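# Cap the marker with two arms, leave it on table

## Task

Get the cap pressed fully onto the marker and leave the capped marker lying entirely on the table top. It does not count if the cap first seats completely while neither arm is in contact with the marker or the cap. Neither object may ever enter the marked zones around the arm bases, whether resting on the table or lifted; otherwise the attempt fails. The result must hold by itself, not only because a gripper is still holding it. At the end, open the grippers and move the arms away.

## Robot and tools

Robot: two arms, left_arm and right_arm, each with six revolute joints and a parallel gripper. The names are only labels; they do not match left or right in camera images. In the shared scene frame the origin sits on the table surface midway between the arms, +x points out over the table, +z points up, and left_arm is on the +y side.

execute_actions takes "actions", a list holding at most one item, plus an optional "pictures" boolean (images come by default). Three forms:
- Empty list {"actions": []}: no command, just a fresh state report.
- Motion {"actions": [{"rows": [[...]], "steps": N}]}: N is 1 to 15 control steps of 1/30 s each (default 15). Up to 15 rows; each row drives one step, and if there are fewer rows than steps the final row is held for the rest.
- Wait {"actions": [{"steps": N}]} with N up to 300: sends nothing and returns once N steps have elapsed since the previous result; time spent replying is included.
A call that is refused sends nothing at all.

Each row is always 14 numbers covering both arms, even if only one should move: left_arm waist, shoulder, elbow, wrist pitch, wrist yaw, wrist roll, opening, then the same seven for right_arm. The six joint values are absolute target angles in radians, in the same form as the Joint positions line, not offsets. Nominal ranges per arm: waist -2.880 to 2.880, shoulder 0.000 to 3.142, elbow 0.000 to 3.019, wrist pitch -1.693 to 1.571, wrist yaw -1.571 to 1.571, wrist roll -2.094 to 2.094. True ends may differ by up to 0.019 rad either way. A target more than 0.019 rad beyond a nominal end, and also beyond the joint's last reported angle, gets the call refused. A target past the real end is clipped there, and the result may say "joint sent to its limit" (possibly about an earlier, still running action); no such line does not prove more travel is available. The opening is an absolute value from -1 (closed) to +1 (fully open, pad gap 0.094 m).

Motion limits: each step, a joint's target is held within a fixed lead of its measured angle (rad): waist 0.264, shoulder 0.32, elbow 0.276, wrist pitch 0.33, wrist yaw 0.186, wrist roll 0.522. If the targets would move a gripper more than 70 mm from where it is measured, all that arm's targets are pulled back toward current angles. So large moves take several actions. Between calls the arms keep heading for the last row sent, until everything has nearly stopped or a step is HELD; after that only a new action moves them further. Fingers already moving finish their motion. The simulation runs on while you think and write.

Gripping: the gripper's fingers extend along its +z axis and close along its y axis. end_effector_position is the point between the pads, roughly 1 cm inside the fingertips. grip_measured reports finger opening on the same -1..1 scale you command; each gripper's reading may be off by about 1 mm of opening. Away from the extremes, the fingers go to where grip_measured would equal your number. To hold something, command an opening below grip_measured: about 0.03 lower holds firmly, less lower holds more gently. Pad force tops out near 50 to 62 N (lower on some grippers, and reduced on parts thinner than about 2 mm); the first contact can spike harder.

Result lines: the state line `left_arm: …` | `right_arm: …` gives each gripper's end_effector_position (metres) and end_effector_quat_wxyz in the scene frame; these can be off from reality, more so at long reach. Joint positions and Joint velocities give, per arm, the six joints (rad, rad/s) then the pad gap (m, m/s). "joint command not followed" means the clearance check altered or blocked some joint targets; the rest of the row still ran. HELD marks each step where your row was not (fully) sent. Joint torques list total drive output per joint in Joint positions order, excluding the gripper; they are nonzero with no load, shift with new commands, carry per-arm offset, scale and noise, and friction can mask or mimic load. A MOTOR HOT line appears from 85 °C; at 100 °C an OVER-TEMPERATURE FAULT makes that arm and its gripper go limp until cool, so avoid holding loads for long, including while thinking.

Cameras (all 504x504): cam_head_left, cam_head_right, cam_high, cam_low, cam_left_wrist, cam_right_wrist, delivered in that order. zoom_image takes "camera" (one of those names) and "region" [x0, y0, x1, y1] in pixels of that camera's latest image, origin top-left, at most 504 by 504, and returns a closer, possibly sharper view.

finished_scene takes "scene", the number of the current scene, ends it irreversibly and reports whether the task succeeded; it then gives the next task. Replying without any tool call ends everything.

Avoid: dropping or knocking the marker or cap off the table, letting either enter the base zones (even in the air), pushing or slamming hard, letting the arms collide or press on each other (which can end the scene), and relying on a grip to keep the cap seated. Loose objects may occasionally get a brief external nudge. Smooth, efficient, low-effort motion is preferred. Finish by opening both grippers and withdrawing the arms before ending the scene.

Each tool is called after "Call:" in YAML: its name, and indented under it one key for each argument.

## Session

Call:
execute_actions:
  actions: []

Scene clock: 0.00 s of 5100.00 s.
left_arm: end_effector_position=(+0.8114, +0.0841, +0.1335) grip_measured=+1.000 end_effector_quat_wxyz=(+0.509, +0.119, +0.834, -0.180) | right_arm: end_effector_position=(+0.3735, -0.3533, +0.2999) grip_measured=+1.000 end_effector_quat_wxyz=(+0.106, +0.159, +0.978, +0.087)
Joint positions: left_arm=[-0.287  2.237  1.837 -0.051  0.282 -0.064  0.094] | right_arm=[-0.061  1.068  1.179 -1.455 -0.158  0.252  0.094]
Joint velocities: left_arm=[-0.005  0.015 -0.027  0.007  0.007 -0.051  0.   ] | right_arm=[-0.015 -0.005 -0.017 -0.012  0.022  0.081  0.   ]
Joint torques (N m, as the arm reports them, + toward a larger angle): no reading
Motor temperatures (°C, as the motors report them): left_arm=[23 21 22 23 21 21] | right_arm=[21 23 22 23 25 25]

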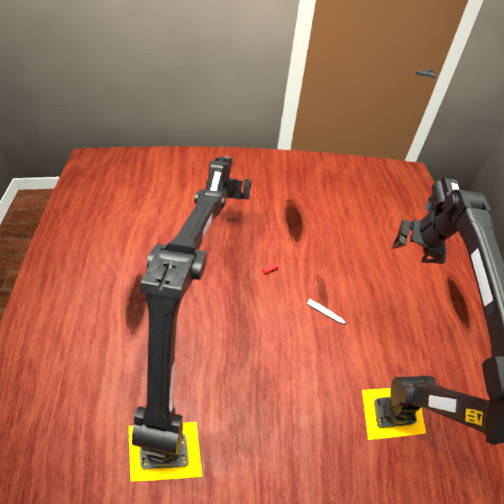

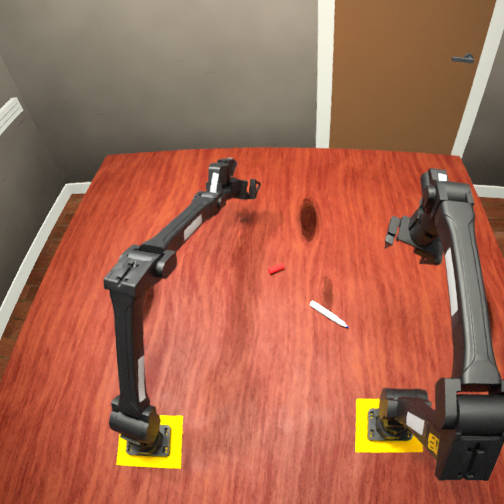

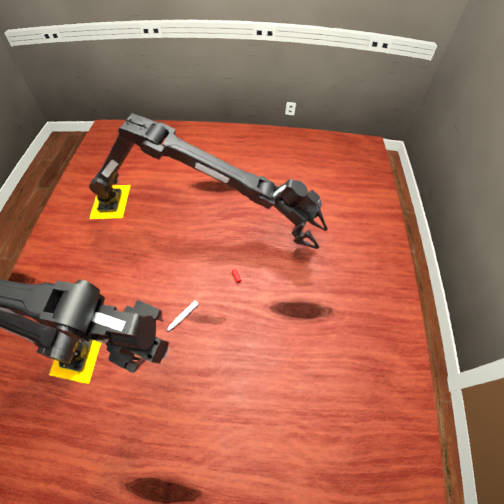

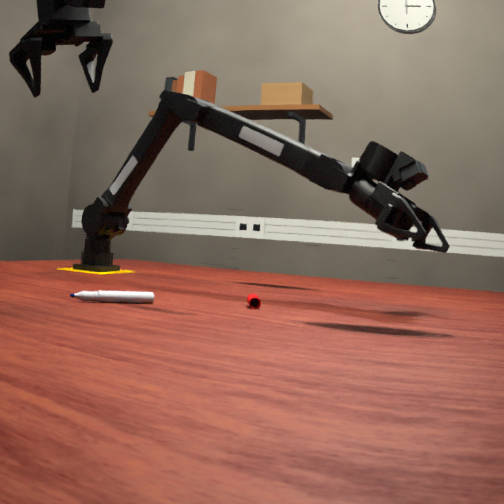

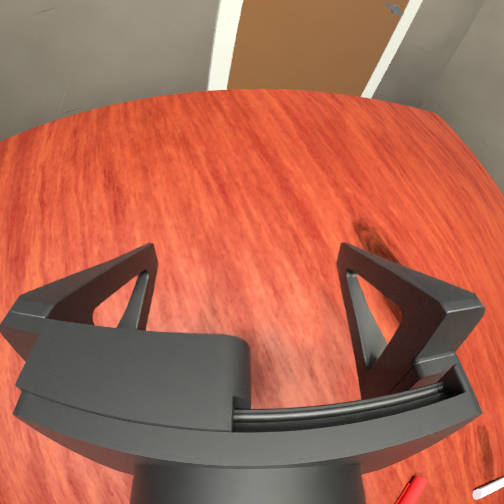

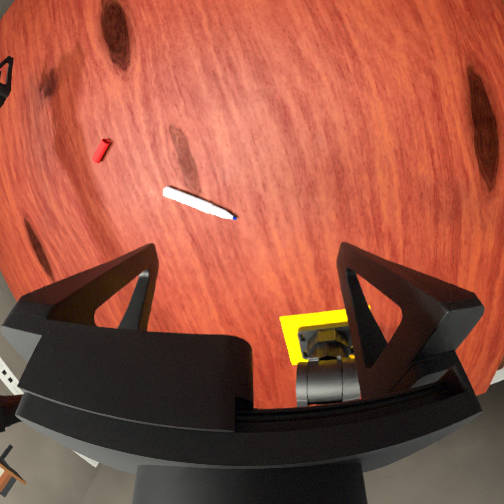

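Call:
execute_actions:
  actions:
    - {"rows":[[-0.287,1.9,1.6,-0.6,0,0,1,0.2,1.2,1.179,-1.55,0,0,1]],"steps":15}
  pictures: false

Call:
execute_actions:
  actions:
    - {"rows":[[-0.5,1.4,1.2,-1.37,0,0,1,0.2,1.2,1.179,-1.55,0,0,1]],"steps":15}
  pictures: false

Call:
execute_actions:
  actions:
    - {"steps":45}

Scene clock: 35.40 s of 5100.00 s.
left_arm: end_effector_position=(+0.6709, +0.1555, +0.1792) grip_measured=+1.000 end_effector_quat_wxyz=(+0.346, +0.075, +0.935, -0.033) | right_arm: end_effector_position=(+0.3672, -0.2922, +0.2471) grip_measured=+1.000 end_effector_quat_wxyz=(-0.004, -0.078, +0.997, +0.000)
Joint positions: left_arm=[-0.288  1.871  1.589 -0.579  0.002 -0.013  0.094] | right_arm=[ 0.204  1.215  1.172 -1.536 -0.002  0.02   0.094]
Joint velocities: left_arm=[-0.015 -0.054 -0.012 -0.017 -0.066  0.037  0.   ] | right_arm=[-0.034 -0.015  0.007  0.002 -0.066 -0.081  0.   ]
Joint torques (N m, as the arm reports them, + toward a larger angle): left_arm=[ -0.14 -16.01  11.77   0.18  -0.06   0.08] | right_arm=[  0.63 -10.73  11.3   -0.39   0.1   -0.02]
Motor temperatures (°C, as the motors report them): left_arm=[23 24 26 23 21 21] | right_arm=[21 23 26 23 25 25]
Steps of this call (steps 1 to 90: nothing new was sent; then 31.90 s passed at rest; steps 91 to 105: all 15 steps of this action). Readings (joint positions):
91: left_arm=[-0.288 2.221 1.817 -0.084 0.228 -0.059] | right_arm=[-0.039 1.075 1.179 -1.469 -0.084 0.221]
92: left_arm=[-0.288 2.186 1.770 -0.141 0.171 -0.055] | right_arm=[0.005 1.087 1.181 -1.488 -0.036 0.188]
94: left_arm=[-0.288 2.112 1.681 -0.271 0.075 -0.046] | right_arm=[0.123 1.131 1.181 -1.518 -0.008 0.126]
98: left_arm=[-0.288 1.976 1.594 -0.524 0.007 -0.028] | right_arm=[0.232 1.211 1.176 -1.530 -0.007 0.055]
105: the state above

Scene clock: 35.90 s of 5100.00 s.
left_arm: end_effector_position=(+0.3443, +0.1242, +0.1871) grip_measured=+1.000 end_effector_quat_wxyz=(+0.027, +0.184, +0.982, -0.006) | right_arm: end_effector_position=(+0.3672, -0.2923, +0.2472) grip_measured=+1.000 end_effector_quat_wxyz=(-0.004, -0.082, +0.997, +0.000)
Joint positions: left_arm=[-0.498  1.42   1.202 -1.297  0.001 -0.01   0.094] | right_arm=[ 0.203  1.214  1.172 -1.536 -0.002  0.011  0.094]
Joint velocities: left_arm=[-0.259 -0.806 -0.208 -1.145 -0.022  0.037  0.   ] | right_arm=[ 0.005 -0.024 -0.002 -0.012  0.022 -0.022  0.   ]
Joint torques (N m, as the arm reports them, + toward a larger angle): left_arm=[ 1.15 -7.5  10.94  0.7   0.02  0.07] | right_arm=[  0.41 -11.17  11.27  -0.49   0.06  -0.06]
Motor temperatures (°C, as the motors report them): left_arm=[23 24 26 23 21 21] | right_arm=[21 23 26 23 25 25]
Steps of this call (steps 1 to 15: all 15 steps of this action). Readings (joint positions):
1: left_arm=[-0.292 1.860 1.578 -0.593 0.001 -0.013] | right_arm=[0.203 1.214 1.172 -1.536 -0.002 0.018]
2: left_arm=[-0.296 1.840 1.548 -0.623 0.001 -0.013] | right_arm=[0.203 1.214 1.172 -1.536 -0.002 0.017]
4: left_arm=[-0.315 1.785 1.471 -0.692 0.001 -0.013] | right_arm=[0.203 1.214 1.172 -1.536 -0.002 0.015]
8: left_arm=[-0.381 1.656 1.324 -0.853 0.001 -0.013] | right_arm=[0.203 1.214 1.172 -1.536 -0.002 0.012]
15: the state above

Scene clock: 37.40 s of 5100.00 s.
left_arm: end_effector_position=(+0.3277, +0.1276, +0.1916) grip_measured=+1.000 end_effector_quat_wxyz=(+0.005, +0.189, +0.982, -0.001) | right_arm: end_effector_position=(+0.3672, -0.2923, +0.2472) grip_measured=+1.000 end_effector_quat_wxyz=(-0.004, -0.082, +0.997, +0.000)
Joint positions: left_arm=[-0.505  1.403  1.198 -1.355  0.001 -0.009  0.094] | right_arm=[ 0.203  1.214  1.172 -1.536 -0.002  0.011  0.094]
Joint velocities: left_arm=[-0.005 -0.005  0.002  0.012 -0.095 -0.051  0.   ] | right_arm=[-0.015 -0.015  0.007  0.002 -0.037 -0.022  0.   ]
Joint torques (N m, as the arm reports them, + toward a larger angle): left_arm=[  0.23 -10.04  10.    -0.57   0.02   0.08] | right_arm=[  0.79 -11.27  11.29  -0.32   0.16   0.  ]
Motor temperatures (°C, as the motors report them): left_arm=[23 24 25 23 21 22] | right_arm=[21 23 26 23 25 25]
Steps of this call (steps 1 to 30: the robot went on to your last target; steps 31 to 45: nothing new was sent). Readings (joint positions):
1: left_arm=[-0.504 1.397 1.198 -1.326 0.001 -0.010] | right_arm=[0.203 1.214 1.172 -1.536 -0.002 0.011]
2: left_arm=[-0.505 1.381 1.198 -1.342 0.001 -0.009] | right_arm=[0.203 1.214 1.172 -1.536 -0.002 0.011]
4: left_arm=[-0.505 1.367 1.198 -1.352 0.001 -0.009] | right_arm=[0.203 1.214 1.172 -1.536 -0.002 0.011]
8: left_arm=[-0.505 1.383 1.198 -1.355 0.001 -0.009] | right_arm=[0.203 1.214 1.172 -1.536 -0.002 0.011]
45: the state above
All arms were judged still, so your last target was given up. Only a new action makes them travel on or press farther. Fingers that are still opening or closing keep moving.

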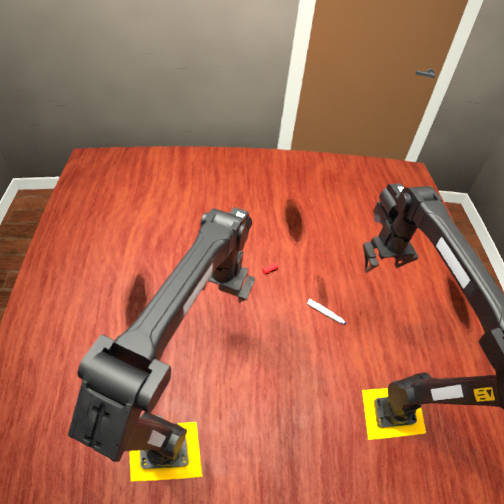

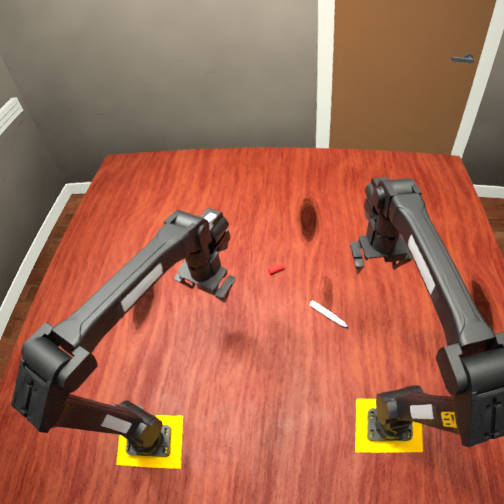

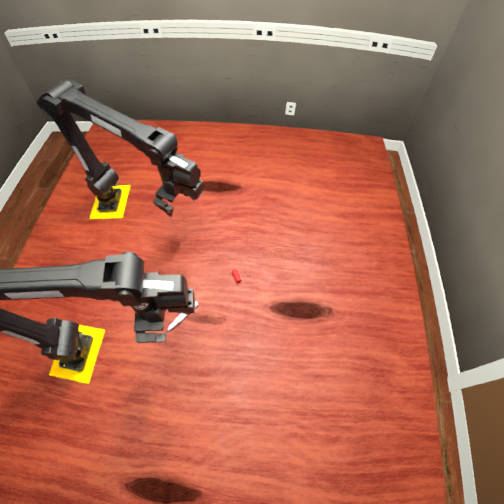

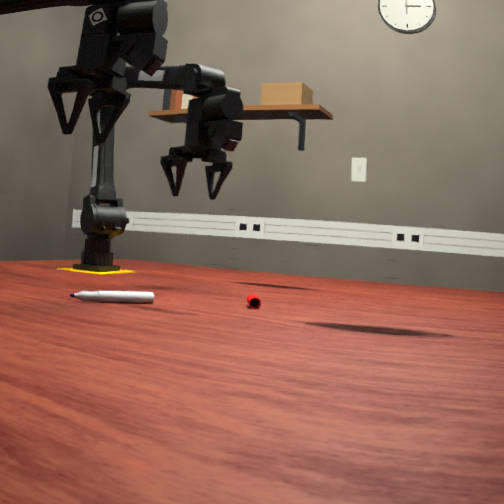

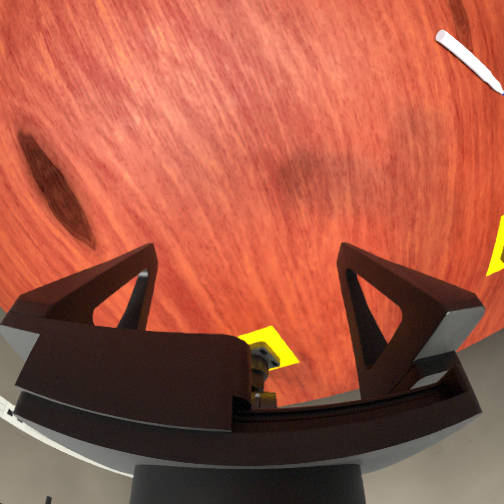

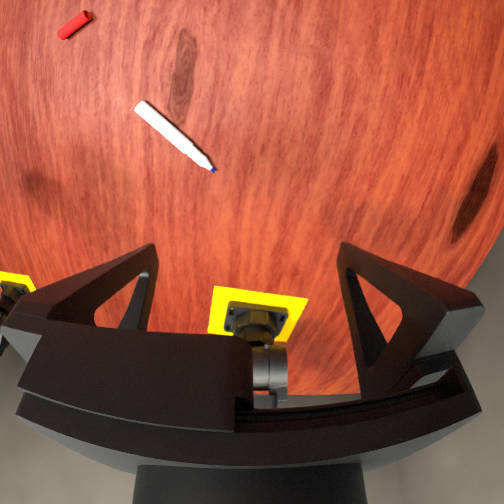

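Call:
execute_actions:
  actions:
    - {"rows":[[-0.51,1.43,1.22,-1.36,0,-0.05,1,0.21,1.22,1.17,-1.52,0,-0.02,1],[-0.51,1.46,1.26,-1.36,0,-0.12,1,0.22,1.23,1.17,-1.51,0,-0.04,1],[-0.52,1.5,1.3,-1.36,0,-0.2,1,0.24,1.25,1.17,-1.49,0,-0.07,1],[-0.52,1.55,1.35,-1.36,0,-0.3,1,0.26,1.27,1.165,-1.47,0,-0.1,1],[-0.53,1.6,1.4,-1.36,0,-0.4,1,0.28,1.29,1.165,-1.45,0,-0.14,1],[-0.54,1.66,1.46,-1.36,0,-0.55,1,0.3,1.31,1.16,-1.42,0,-0.18,1],[-0.55,1.72,1.52,-1.36,0,-0.7,1,0.33,1.34,1.16,-1.39,0,-0.23,1],[-0.55,1.78,1.58,-1.36,0,-0.9,1,0.35,1.36,1.155,-1.37,0,-0.28,1],[-0.56,1.84,1.64,-1.36,0,-1.1,1,0.38,1.39,1.15,-1.34,0,-0.33,1],[-0.57,1.9,1.7,-1.35,0,-1.3,1,0.4,1.41,1.15,-1.31,0,-0.38,1],[-0.58,1.96,1.76,-1.35,0,-1.5,1,0.43,1.43,1.145,-1.28,0,-0.42,1],[-0.58,2.02,1.81,-1.35,0,-1.7,1,0.45,1.45,1.14,-1.26,0,-0.46,1],[-0.59,2.08,1.86,-1.35,0,-1.85,1,0.47,1.47,1.14,-1.24,0,-0.49,1],[-0.6,2.13,1.9,-1.35,0,-1.97,1,0.49,1.49,1.14,-1.22,0,-0.52,1],[-0.6,2.16,1.93,-1.35,0,-2.05,1,0.5,1.5,1.137,-1.21,0,-0.53,1]]}
  pictures: false

Call:
execute_actions:
  actions:
    - {"steps":30}

Scene clock: 115.57 s of 5100.00 s.
left_arm: end_effector_position=(+0.5133, +0.0165, +0.1071) grip_measured=+1.000 end_effector_quat_wxyz=(-0.007, -0.243, +0.970, +0.006) | right_arm: end_effector_position=(+0.4108, -0.1731, +0.1468) grip_measured=+1.000 end_effector_quat_wxyz=(-0.003, -0.406, +0.914, -0.000)
Joint positions: left_arm=[-0.558  2.027  1.795 -1.358  0.001 -0.932  0.094] | right_arm=[ 0.474  1.469  1.146 -1.253 -0.    -0.391  0.094]
Joint velocities: left_arm=[-0.23   1.636  1.414 -0.022  0.095 -2.469  0.   ] | right_arm=[ 0.611  0.698 -0.134  0.496 -0.007 -0.872  0.   ]
Joint torques (N m, as the arm reports them, + toward a larger angle): left_arm=[ -2.21 -18.88  12.11   0.28  -0.06  -0.09] | right_arm=[  0.01 -14.4    9.8    0.19  -0.07   0.01]
Motor temperatures (°C, as the motors report them): left_arm=[23 22 25 23 21 22] | right_arm=[21 24 26 23 25 25]
Steps of this call (steps 1 to 90: nothing new was sent; then 74.67 s passed at rest; steps 91 to 105: all 15 steps of this action). Readings (joint positions):
91: left_arm=[-0.505 1.404 1.198 -1.355 0.001 -0.014] | right_arm=[0.203 1.214 1.172 -1.536 -0.002 0.008]
92: left_arm=[-0.505 1.409 1.199 -1.355 0.001 -0.031] | right_arm=[0.204 1.214 1.172 -1.534 -0.002 0.001]
94: left_arm=[-0.505 1.444 1.228 -1.357 0.001 -0.103] | right_arm=[0.215 1.219 1.172 -1.517 -0.000 -0.024]
98: left_arm=[-0.515 1.627 1.416 -1.359 0.001 -0.385] | right_arm=[0.290 1.273 1.172 -1.434 -0.000 -0.129]
105: the state above

Scene clock: 116.57 s of 5100.00 s.
left_arm: end_effector_position=(+0.5240, -0.0194, +0.0551) grip_measured=+1.000 end_effector_quat_wxyz=(-0.010, -0.701, +0.713, +0.029) | right_arm: end_effector_position=(+0.4055, -0.1607, +0.1222) grip_measured=+1.000 end_effector_quat_wxyz=(-0.020, -0.478, +0.878, +0.001)
Joint positions: left_arm=[-0.601  2.166  1.886 -1.352  0.002 -2.039  0.094] | right_arm=[ 0.506  1.516  1.128 -1.224 -0.    -0.519  0.094]
Joint velocities: left_arm=[ 0.005 -0.005  0.012  0.017 -0.007 -0.022  0.   ] | right_arm=[-0.005 -0.015 -0.012  0.007 -0.066 -0.037  0.   ]
Joint torques (N m, as the arm reports them, + toward a larger angle): left_arm=[ -0.21 -21.81  13.45  -0.11  -0.13  -0.14] | right_arm=[  0.57 -14.94  10.44   0.59   0.03  -0.07]
Motor temperatures (°C, as the motors report them): left_arm=[23 23 25 23 21 22] | right_arm=[21 24 26 23 25 25]
Steps of this call (steps 1 to 30: the robot went on to your last target). Readings (joint positions):
1: left_arm=[-0.565 2.081 1.840 -1.358 0.001 -1.029] | right_arm=[0.492 1.490 1.141 -1.239 -0.000 -0.417]
2: left_arm=[-0.572 2.127 1.871 -1.355 0.001 -1.129] | right_arm=[0.506 1.506 1.137 -1.230 -0.000 -0.438]
4: left_arm=[-0.586 2.187 1.885 -1.351 0.001 -1.327] | right_arm=[0.516 1.519 1.130 -1.226 -0.000 -0.468]
8: left_arm=[-0.600 2.220 1.886 -1.352 0.004 -1.708] | right_arm=[0.510 1.516 1.128 -1.224 -0.000 -0.498]
30: the state above

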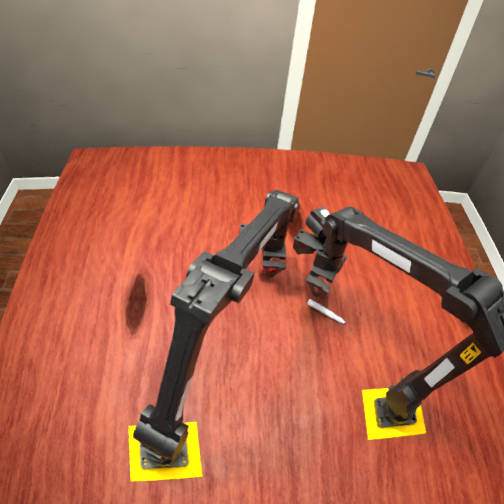

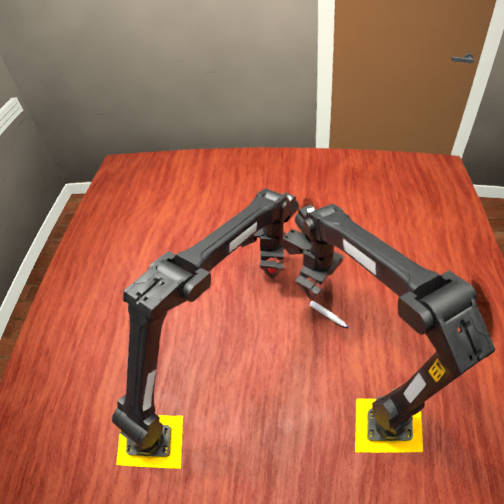

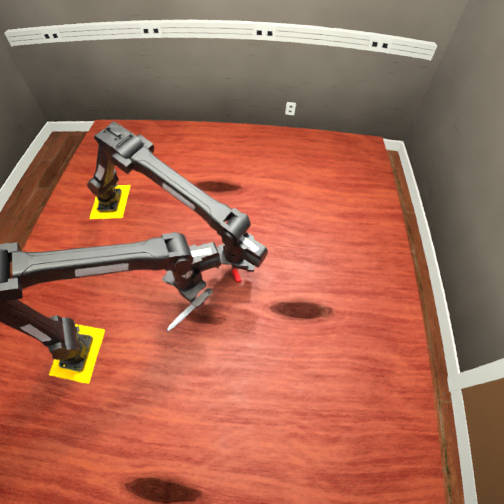

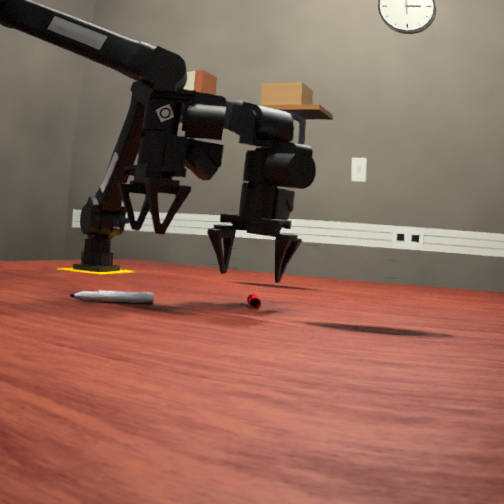

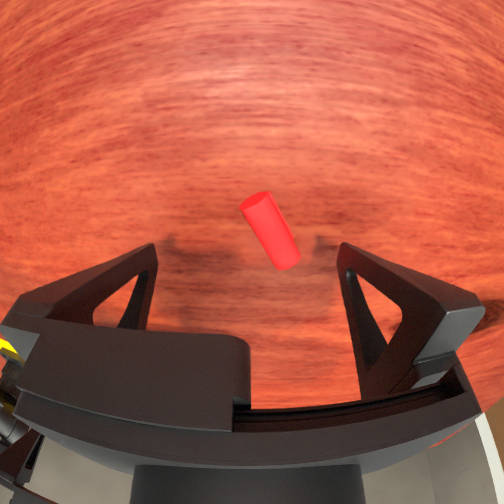

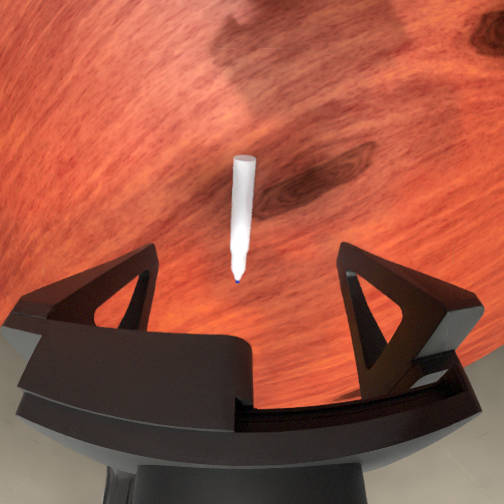

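Call:
execute_actions:
  actions:
    - {"rows":[[-0.595,2.152,1.9,-1.33,0.02,-2.05,1,0.5,1.505,1.128,-1.195,0,-0.52,1],[-0.59,2.144,1.88,-1.31,0.04,-2.05,1,0.5,1.51,1.119,-1.18,0,-0.51,1],[-0.585,2.136,1.865,-1.29,0.06,-2.04,1,0.5,1.515,1.11,-1.165,0,-0.5,1],[-0.58,2.128,1.85,-1.27,0.08,-2.04,1,0.5,1.52,1.1,-1.15,0,-0.49,1],[-0.575,2.121,1.836,-1.25,0.1,-2.03,1,0.5,1.525,1.091,-1.135,0,-0.48,1],[-0.57,2.115,1.822,-1.23,0.125,-2.03,1,0.5,1.53,1.082,-1.12,0,-0.47,1],[-0.565,2.109,1.808,-1.21,0.15,-2.02,1,0.5,1.535,1.073,-1.10,0,-0.47,1],[-0.56,2.103,1.794,-1.19,0.175,-2.02,1,0.5,1.54,1.064,-1.085,0,-0.47,1],[-0.555,2.097,1.78,-1.165,0.2,-2.01,1,0.5,1.545,1.055,-1.07,0,-0.47,1],[-0.55,2.092,1.766,-1.14,0.22,-2.01,1,0.5,1.55,1.046,-1.05,0,-0.47,1],[-0.545,2.087,1.752,-1.115,0.24,-2.01,1,0.5,1.555,1.037,-1.035,0,-0.47,1],[-0.54,2.082,1.738,-1.09,0.26,-2.01,1,0.5,1.56,1.028,-1.02,0,-0.47,1],[-0.535,2.078,1.724,-1.07,0.28,-2.01,1,0.5,1.564,1.019,-1.0,0,-0.47,1],[-0.53,2.074,1.712,-1.05,0.3,-2.01,1,0.5,1.567,1.01,-0.985,0,-0.47,1],[-0.527,2.07,1.70,-1.03,0.32,-2.01,1,0.5,1.57,1.004,-0.97,0,-0.47,1]]}
  pictures: false

Call:
execute_actions:
  actions:
    - {"steps":20}

Scene clock: 174.23 s of 5100.00 s.
left_arm: end_effector_position=(+0.5245, -0.0417, +0.0439) grip_measured=+1.000 end_effector_quat_wxyz=(-0.125, -0.698, +0.698, -0.099) | right_arm: end_effector_position=(+0.4109, -0.1579, +0.0764) grip_measured=+1.000 end_effector_quat_wxyz=(+0.018, -0.463, +0.886, +0.000)
Joint positions: left_arm=[-0.553  2.102  1.721 -1.087  0.302 -2.023  0.094] | right_arm=[ 0.506  1.539  1.021 -1.016 -0.    -0.484  0.094]
Joint velocities: left_arm=[ 0.21  -0.132 -0.339  0.603  0.447  0.007  0.   ] | right_arm=[-0.005  0.151 -0.242  0.447  0.007 -0.007  0.   ]
Joint torques (N m, as the arm reports them, + toward a larger angle): left_arm=[  0.88 -22.58   9.35   0.6    0.2    0.08] | right_arm=[  0.47 -11.94   9.03   0.53   0.01   0.16]
Motor temperatures (°C, as the motors report them): left_arm=[23 25 28 23 21 22] | right_arm=[21 24 26 23 25 25]
Steps of this call (steps 1 to 15: the robot went on to your last target; steps 16 to 90: nothing new was sent; then 54.17 s passed at rest; steps 91 to 105: all 15 steps of this action). Readings (joint positions):
91: left_arm=[-0.601 2.166 1.886 -1.351 0.010 -2.041] | right_arm=[0.506 1.516 1.128 -1.221 -0.000 -0.519]
92: left_arm=[-0.601 2.166 1.885 -1.345 0.025 -2.041] | right_arm=[0.506 1.516 1.128 -1.214 -0.000 -0.519]
94: left_arm=[-0.601 2.161 1.873 -1.315 0.063 -2.041] | right_arm=[0.506 1.516 1.120 -1.190 -0.000 -0.515]
98: left_arm=[-0.594 2.140 1.817 -1.242 0.154 -2.036] | right_arm=[0.506 1.516 1.085 -1.130 -0.000 -0.496]
105: the state above

Scene clock: 174.90 s of 5100.00 s.
left_arm: end_effector_position=(+0.5326, -0.0310, +0.0420) grip_measured=+1.000 end_effector_quat_wxyz=(-0.126, -0.702, +0.692, -0.114) | right_arm: end_effector_position=(+0.4093, -0.1587, +0.0631) grip_measured=+1.000 end_effector_quat_wxyz=(+0.015, -0.462, +0.887, +0.000)
Joint positions: left_arm=[-0.529  2.095  1.701 -1.048  0.318 -2.019  0.094] | right_arm=[ 0.506  1.558  1.003 -0.986 -0.    -0.481  0.094]
Joint velocities: left_arm=[-0.005 -0.005  0.007  0.002  0.007  0.007  0.   ] | right_arm=[-0.005 -0.005  0.002 -0.012 -0.007  0.007  0.   ]
Joint torques (N m, as the arm reports them, + toward a larger angle): left_arm=[ -0.03 -22.67   9.25   0.91   0.28   0.08] | right_arm=[  0.37 -12.28   9.2    0.83   0.04   0.18]
Motor temperatures (°C, as the motors report them): left_arm=[23 25 28 23 21 22] | right_arm=[21 24 26 23 25 25]
Steps of this call (steps 1 to 20: the robot went on to your last target). Readings (joint positions):
1: left_arm=[-0.546 2.098 1.711 -1.071 0.311 -2.022] | right_arm=[0.506 1.544 1.014 -1.004 -0.000 -0.483]
2: left_arm=[-0.541 2.096 1.705 -1.062 0.315 -2.022] | right_arm=[0.506 1.549 1.009 -0.997 -0.000 -0.483]
4: left_arm=[-0.532 2.095 1.701 -1.054 0.316 -2.020] | right_arm=[0.506 1.556 1.004 -0.991 -0.000 -0.482]
8: left_arm=[-0.529 2.095 1.701 -1.048 0.317 -2.020] | right_arm=[0.506 1.558 1.003 -0.987 -0.000 -0.481]
20: the state above

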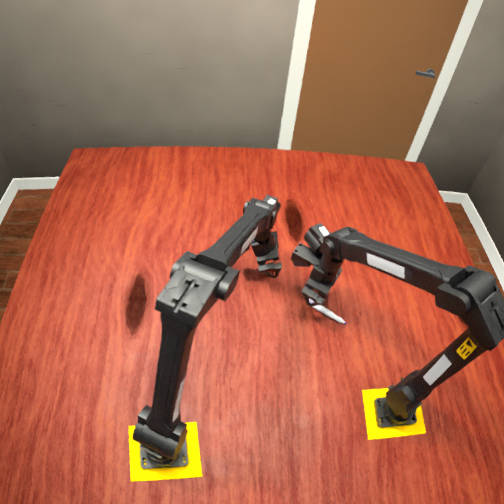

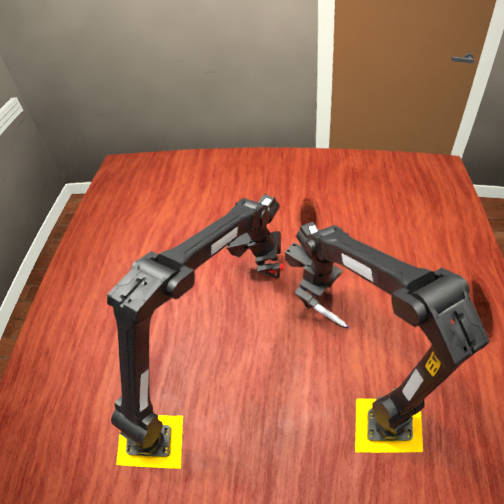

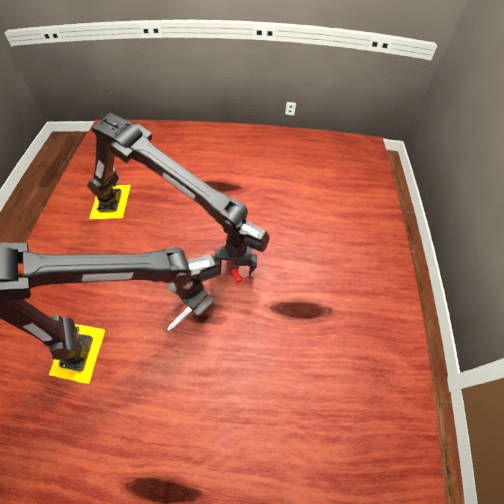

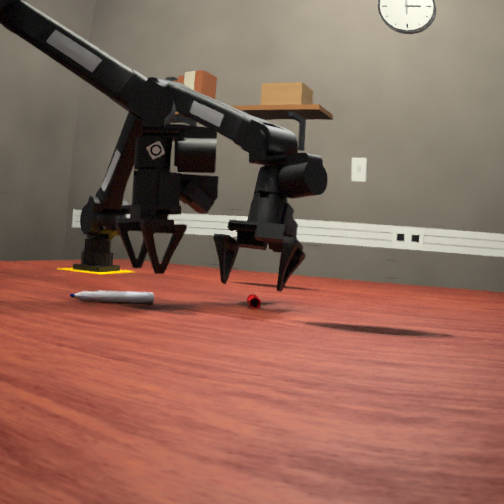

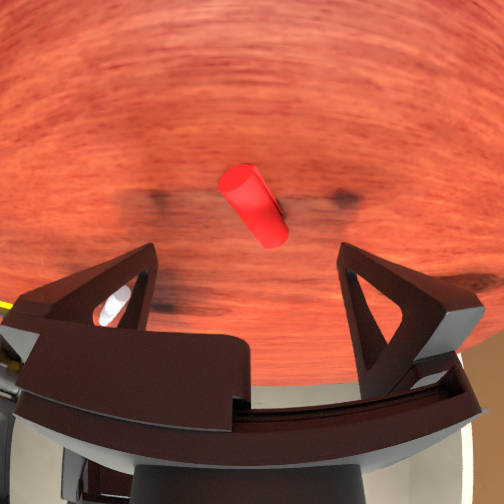

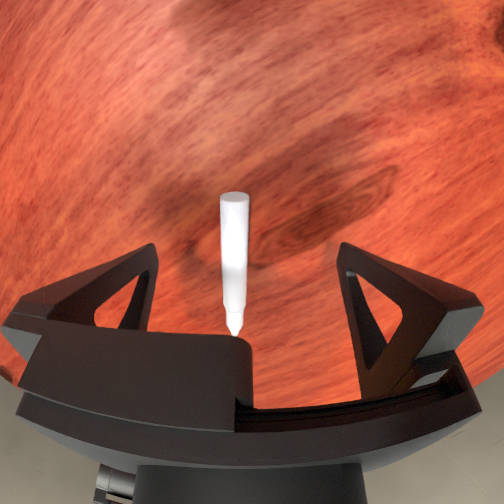

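Call:
execute_actions:
  actions:
    - {"rows":[[-0.527,2.08,1.697,-1.025,0.32,-2.01,1,0.505,1.574,1.0,-0.963,0,-0.47,1],[-0.527,2.09,1.694,-1.02,0.32,-2.01,1,0.51,1.578,0.995,-0.956,0,-0.47,1],[-0.527,2.095,1.691,-1.015,0.32,-2.01,1,0.512,1.582,0.99,-0.949,0,-0.47,1],[-0.527,2.097,1.688,-1.01,0.32,-2.01,1,0.512,1.586,0.985,-0.942,0,-0.47,1],[-0.527,2.099,1.685,-1.005,0.32,-2.01,1,0.512,1.59,0.98,-0.935,0,-0.47,1],[-0.527,2.101,1.682,-1.0,0.32,-2.01,1,0.512,1.594,0.975,-0.928,0,-0.47,1],[-0.527,2.103,1.679,-0.99,0.32,-2.01,1,0.512,1.598,0.97,-0.921,0,-0.47,1],[-0.527,2.105,1.676,-0.985,0.32,-2.01,1,0.512,1.602,0.965,-0.914,0,-0.47,1],[-0.527,2.107,1.673,-0.98,0.32,-2.01,1,0.512,1.606,0.96,-0.907,0,-0.47,1],[-0.527,2.109,1.67,-0.975,0.32,-2.01,1,0.512,1.61,0.955,-0.9,0,-0.47,1],[-0.527,2.11,1.667,-0.97,0.32,-2.01,1,0.512,1.614,0.95,-0.893,0,-0.47,1],[-0.527,2.111,1.664,-0.965,0.32,-2.01,1,0.512,1.618,0.946,-0.886,0,-0.47,1],[-0.527,2.112,1.661,-0.96,0.32,-2.01,1,0.512,1.622,0.942,-0.879,0,-0.47,1],[-0.527,2.113,1.658,-0.955,0.32,-2.01,1,0.512,1.626,0.938,-0.872,0,-0.47,1],[-0.527,2.114,1.656,-0.95,0.32,-2.01,1,0.512,1.63,0.935,-0.865,0,-0.47,1]]}
  pictures: false

Call:
execute_actions:
  actions:
    - {"steps":15}

Scene clock: 196.10 s of 5100.00 s.
left_arm: end_effector_position=(+0.5332, -0.0313, +0.0240) grip_measured=+1.000 end_effector_quat_wxyz=(-0.122, -0.700, +0.692, -0.125) | right_arm: end_effector_position=(+0.4013, -0.1629, +0.0272) grip_measured=+1.000 end_effector_quat_wxyz=(+0.008, -0.461, +0.887, +0.000)
Joint positions: left_arm=[-0.529  2.104  1.662 -0.977  0.318 -2.019  0.094] | right_arm=[ 0.506  1.603  0.944 -0.895 -0.    -0.481  0.094]
Joint velocities: left_arm=[-0.005  0.034 -0.085  0.129  0.007 -0.051  0.   ] | right_arm=[-0.024  0.132 -0.125  0.178 -0.022 -0.037  0.   ]
Joint torques (N m, as the arm reports them, + toward a larger angle): left_arm=[ -0.1  -19.87   9.04   0.96   0.26   0.09] | right_arm=[  1.8  -11.59   8.33   0.96   0.06   0.17]
Motor temperatures (°C, as the motors report them): left_arm=[23 25 26 23 21 22] | right_arm=[21 24 26 23 25 25]
Steps of this call (steps 1 to 15: the robot went on to your last target; steps 16 to 90: nothing new was sent; then 17.70 s passed at rest; steps 91 to 105: all 15 steps of this action). Readings (joint positions):
91: left_arm=[-0.529 2.095 1.701 -1.047 0.318 -2.019] | right_arm=[0.506 1.558 1.003 -0.985 -0.000 -0.481]
92: left_arm=[-0.529 2.095 1.700 -1.044 0.318 -2.019] | right_arm=[0.506 1.558 1.002 -0.981 -0.000 -0.481]
94: left_arm=[-0.529 2.095 1.697 -1.036 0.318 -2.019] | right_arm=[0.506 1.558 0.998 -0.970 -0.000 -0.481]
98: left_arm=[-0.529 2.095 1.683 -1.015 0.318 -2.019] | right_arm=[0.506 1.566 0.980 -0.942 -0.000 -0.481]
105: the state above

Scene clock: 196.60 s of 5100.00 s.
left_arm: end_effector_position=(+0.5320, -0.0308, +0.0164) grip_measured=+1.000 end_effector_quat_wxyz=(-0.123, -0.701, +0.692, -0.122) | right_arm: end_effector_position=(+0.3998, -0.1637, +0.0198) grip_measured=+1.000 end_effector_quat_wxyz=(+0.005, -0.461, +0.887, +0.000)
Joint positions: left_arm=[-0.529  2.113  1.656 -0.968  0.318 -2.019  0.094] | right_arm=[ 0.506  1.616  0.936 -0.881 -0.    -0.481  0.094]
Joint velocities: left_arm=[-0.005 -0.015  0.007 -0.007 -0.022  0.037  0.   ] | right_arm=[-0.024  0.005 -0.007  0.002  0.037  0.022  0.   ]
Joint torques (N m, as the arm reports them, + toward a larger angle): left_arm=[ -0.04 -20.15   9.12   0.95   0.27   0.08] | right_arm=[  1.34 -12.3    8.18   0.68   0.03   0.17]
Motor temperatures (°C, as the motors report them): left_arm=[23 25 26 23 21 22] | right_arm=[21 24 26 23 25 25]
Steps of this call (steps 1 to 15: the robot went on to your last target). Readings (joint positions):
1: left_arm=[-0.529 2.106 1.660 -0.974 0.318 -2.019] | right_arm=[0.506 1.607 0.940 -0.890 -0.000 -0.481]
2: left_arm=[-0.529 2.108 1.658 -0.972 0.318 -2.019] | right_arm=[0.506 1.611 0.938 -0.887 -0.000 -0.481]
4: left_arm=[-0.529 2.111 1.656 -0.970 0.318 -2.019] | right_arm=[0.506 1.615 0.936 -0.884 -0.000 -0.481]
8: left_arm=[-0.529 2.113 1.656 -0.969 0.318 -2.019] | right_arm=[0.506 1.616 0.936 -0.881 -0.000 -0.481]
15: the state above

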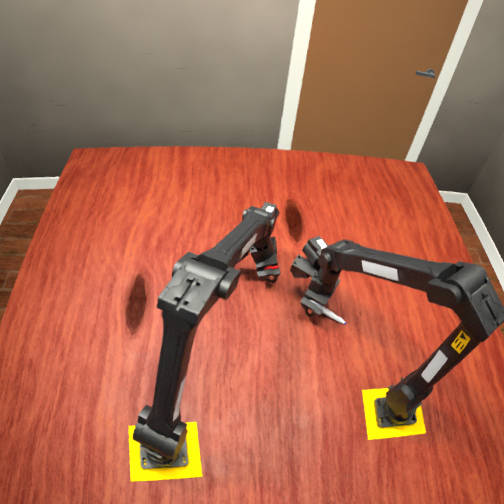

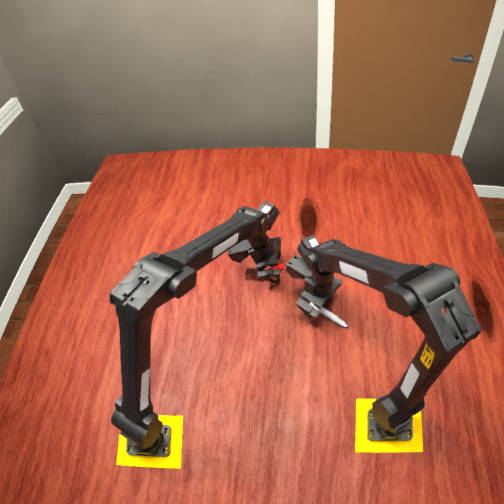

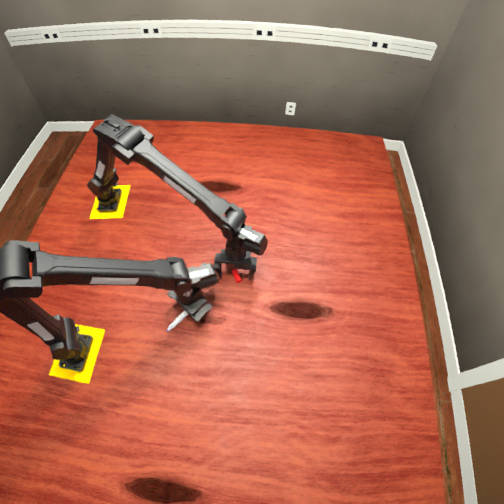

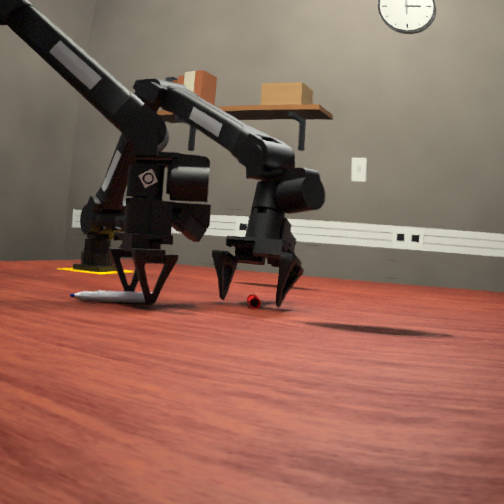

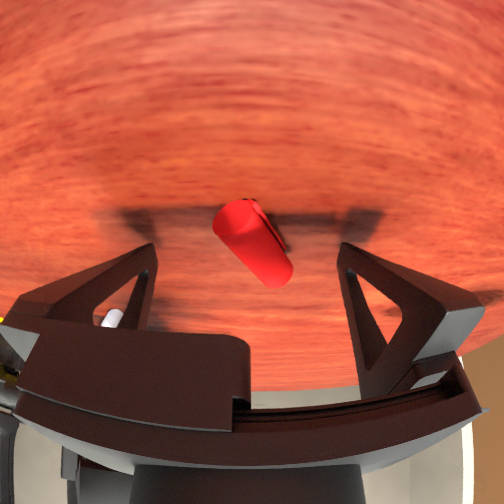

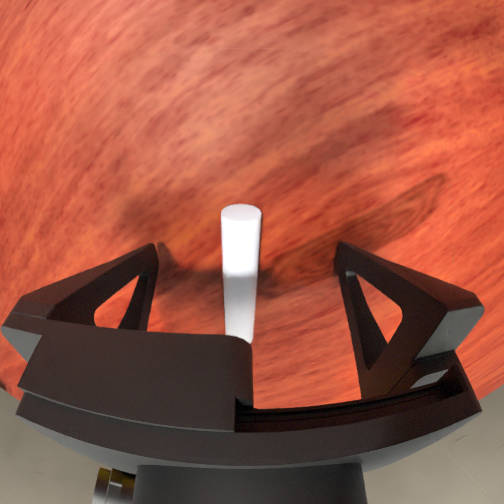

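Call:
execute_actions:
  actions:
    - {"rows":[[-0.527,2.116,1.656,-0.95,0.32,-2.01,0.8,0.512,1.634,0.935,-0.862,0,-0.47,0.8],[-0.527,2.118,1.656,-0.95,0.32,-2.01,0.6,0.512,1.638,0.935,-0.858,0,-0.47,0.6],[-0.527,2.119,1.656,-0.945,0.32,-2.01,0.4,0.512,1.642,0.935,-0.855,0,-0.47,0.4],[-0.527,2.119,1.656,-0.945,0.32,-2.01,0.2,0.512,1.645,0.935,-0.852,0,-0.47,0.2],[-0.527,2.119,1.656,-0.945,0.32,-2.01,0.1,0.512,1.645,0.935,-0.852,0,-0.47,0.1],[-0.527,2.119,1.656,-0.945,0.32,-2.01,0.0,0.512,1.645,0.935,-0.852,0,-0.47,0],[-0.527,2.119,1.656,-0.945,0.32,-2.01,-0.1,0.512,1.645,0.935,-0.852,0,-0.47,-0.1],[-0.527,2.119,1.656,-0.945,0.32,-2.01,-0.2,0.512,1.645,0.935,-0.852,0,-0.47,-0.2],[-0.527,2.119,1.656,-0.945,0.32,-2.01,-0.3,0.512,1.645,0.935,-0.852,0,-0.47,-0.3],[-0.527,2.119,1.656,-0.945,0.32,-2.01,-0.36,0.512,1.645,0.935,-0.852,0,-0.47,-0.36],[-0.527,2.119,1.656,-0.945,0.32,-2.01,-0.42,0.512,1.645,0.935,-0.852,0,-0.47,-0.42],[-0.527,2.119,1.656,-0.945,0.32,-2.01,-0.48,0.512,1.645,0.935,-0.852,0,-0.47,-0.48],[-0.527,2.119,1.656,-0.945,0.32,-2.01,-0.52,0.512,1.645,0.935,-0.852,0,-0.47,-0.54],[-0.527,2.119,1.656,-0.945,0.32,-2.01,-0.56,0.512,1.645,0.935,-0.852,0,-0.47,-0.6],[-0.527,2.119,1.656,-0.945,0.32,-2.01,-0.6,0.512,1.645,0.935,-0.852,0,-0.47,-0.66]]}
  pictures: false

Call:
execute_actions:
  actions:
    - {"steps":30}

Scene clock: 215.90 s of 5100.00 s.
left_arm: end_effector_position=(+0.5330, -0.0312, +0.0165) grip_measured=-0.580 end_effector_quat_wxyz=(-0.122, -0.700, +0.692, -0.124) | right_arm: end_effector_position=(+0.4017, -0.1627, +0.0169) grip_measured=-0.630 end_effector_quat_wxyz=(+0.007, -0.461, +0.887, +0.000)
Joint positions: left_arm=[-0.529  2.113  1.656 -0.963  0.318 -2.019  0.02 ] | right_arm=[ 0.506  1.623  0.936 -0.868 -0.    -0.481  0.017]
Joint velocities: left_arm=[-0.005 -0.005  0.002 -0.002 -0.022  0.051 -0.034] | right_arm=[-0.015  0.005  0.007  0.012 -0.037 -0.022 -0.044]
Joint torques (N m, as the arm reports them, + toward a larger angle): left_arm=[ -0.1  -19.91   9.18   1.02   0.27   0.08] | right_arm=[  1.09 -12.15   8.07   0.79  -0.01   0.15]
Motor temperatures (°C, as the motors report them): left_arm=[23 25 26 23 21 22] | right_arm=[21 24 26 23 25 25]
Steps of this call (steps 1 to 15: the robot went on to your last target; steps 16 to 90: nothing new was sent; then 15.80 s passed at rest; steps 91 to 105: all 15 steps of this action). Readings (joint positions):
91: left_arm=[-0.529 2.113 1.656 -0.968 0.318 -2.019] | right_arm=[0.506 1.616 0.936 -0.881 -0.000 -0.481]
92: left_arm=[-0.529 2.113 1.656 -0.968 0.318 -2.019] | right_arm=[0.506 1.616 0.936 -0.879 -0.000 -0.481]
94: left_arm=[-0.529 2.113 1.656 -0.966 0.318 -2.019] | right_arm=[0.506 1.616 0.936 -0.874 -0.000 -0.481]
98: left_arm=[-0.529 2.113 1.656 -0.964 0.318 -2.019] | right_arm=[0.506 1.621 0.936 -0.868 -0.000 -0.481]
105: the state above

Scene clock: 216.90 s of 5100.00 s.
left_arm: end_effector_position=(+0.5330, -0.0312, +0.0165) grip_measured=-0.593 end_effector_quat_wxyz=(-0.122, -0.700, +0.692, -0.124) | right_arm: end_effector_position=(+0.4017, -0.1627, +0.0169) grip_measured=-0.645 end_effector_quat_wxyz=(+0.007, -0.461, +0.887, +0.000)
Joint positions: left_arm=[-0.529  2.113  1.656 -0.963  0.318 -2.019  0.019] | right_arm=[ 0.506  1.623  0.936 -0.868 -0.    -0.48   0.017]
Joint velocities: left_arm=[ 0.005 -0.005 -0.007 -0.022  0.007  0.007  0.   ] | right_arm=[-0.005 -0.015 -0.012 -0.007 -0.051  0.037  0.   ]
Joint torques (N m, as the arm reports them, + toward a larger angle): left_arm=[ -0.11 -19.82   9.15   0.97   0.27   0.08] | right_arm=[  0.98 -12.12   8.08   0.74   0.07   0.12]
Motor temperatures (°C, as the motors report them): left_arm=[23 25 26 23 21 22] | right_arm=[21 24 26 23 25 25]
Steps of this call (steps 1 to 15: the robot went on to your last target; steps 16 to 30: nothing new was sent). Readings (joint positions):
1: left_arm=[-0.529 2.113 1.656 -0.963 0.318 -2.019] | right_arm=[0.506 1.623 0.936 -0.868 -0.000 -0.480]
2: left_arm=[-0.529 2.113 1.656 -0.963 0.318 -2.019] | right_arm=[0.506 1.623 0.936 -0.868 -0.000 -0.480]
4: left_arm=[-0.529 2.113 1.656 -0.963 0.318 -2.019] | right_arm=[0.506 1.623 0.936 -0.868 -0.000 -0.480]
8: left_arm=[-0.529 2.113 1.656 -0.963 0.318 -2.019] | right_arm=[0.506 1.623 0.936 -0.868 -0.000 -0.480]
30: the state above
All arms were judged still, so your last target was given up. Only a new action makes them travel on or press farther. Fingers that are still opening or closing keep moving.

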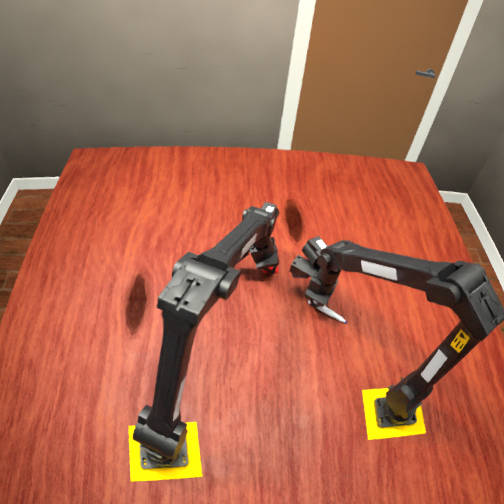

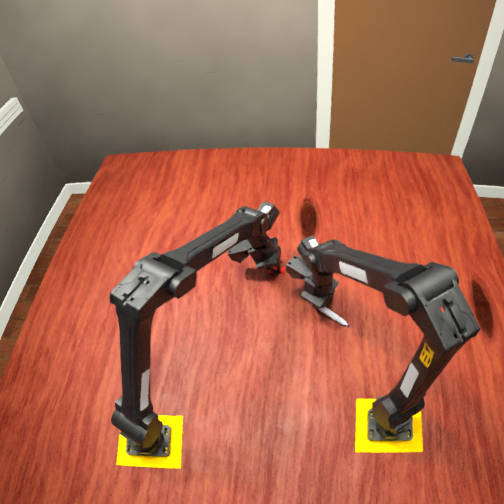

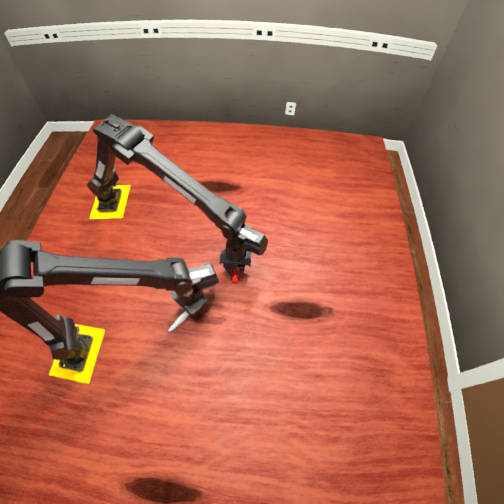

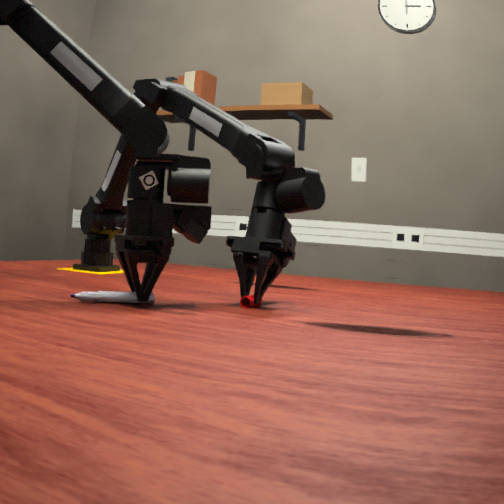

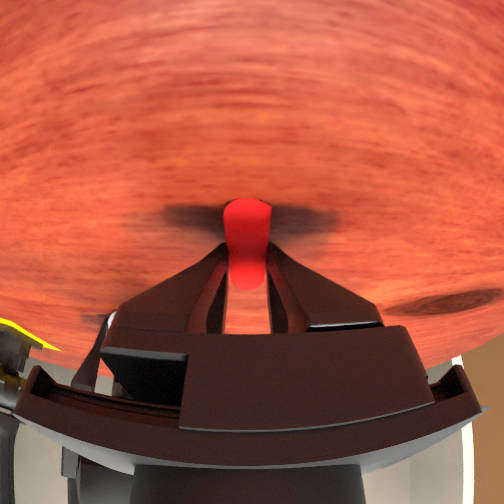

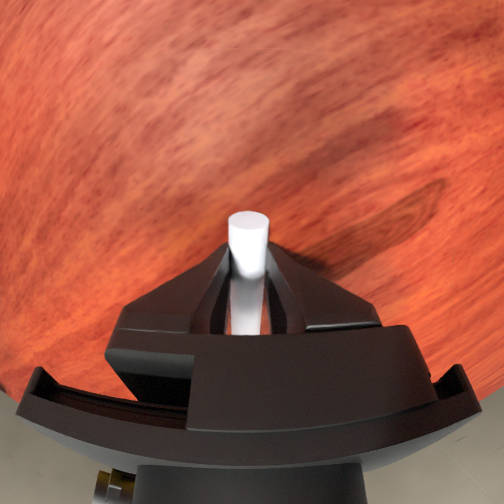

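Call:
zoom_image:
  camera: "cam_low"
  region: [60,240,310,330]

Region (60, 240, 310, 330) of cam_low's 504x504 image, scaled by 2.016, with more detail than that image has; it fills the top 181 rows of this view, and the rest is white.

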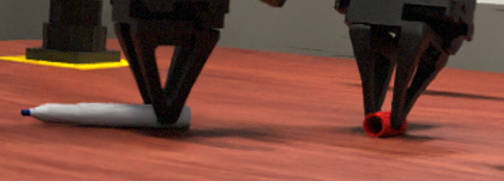

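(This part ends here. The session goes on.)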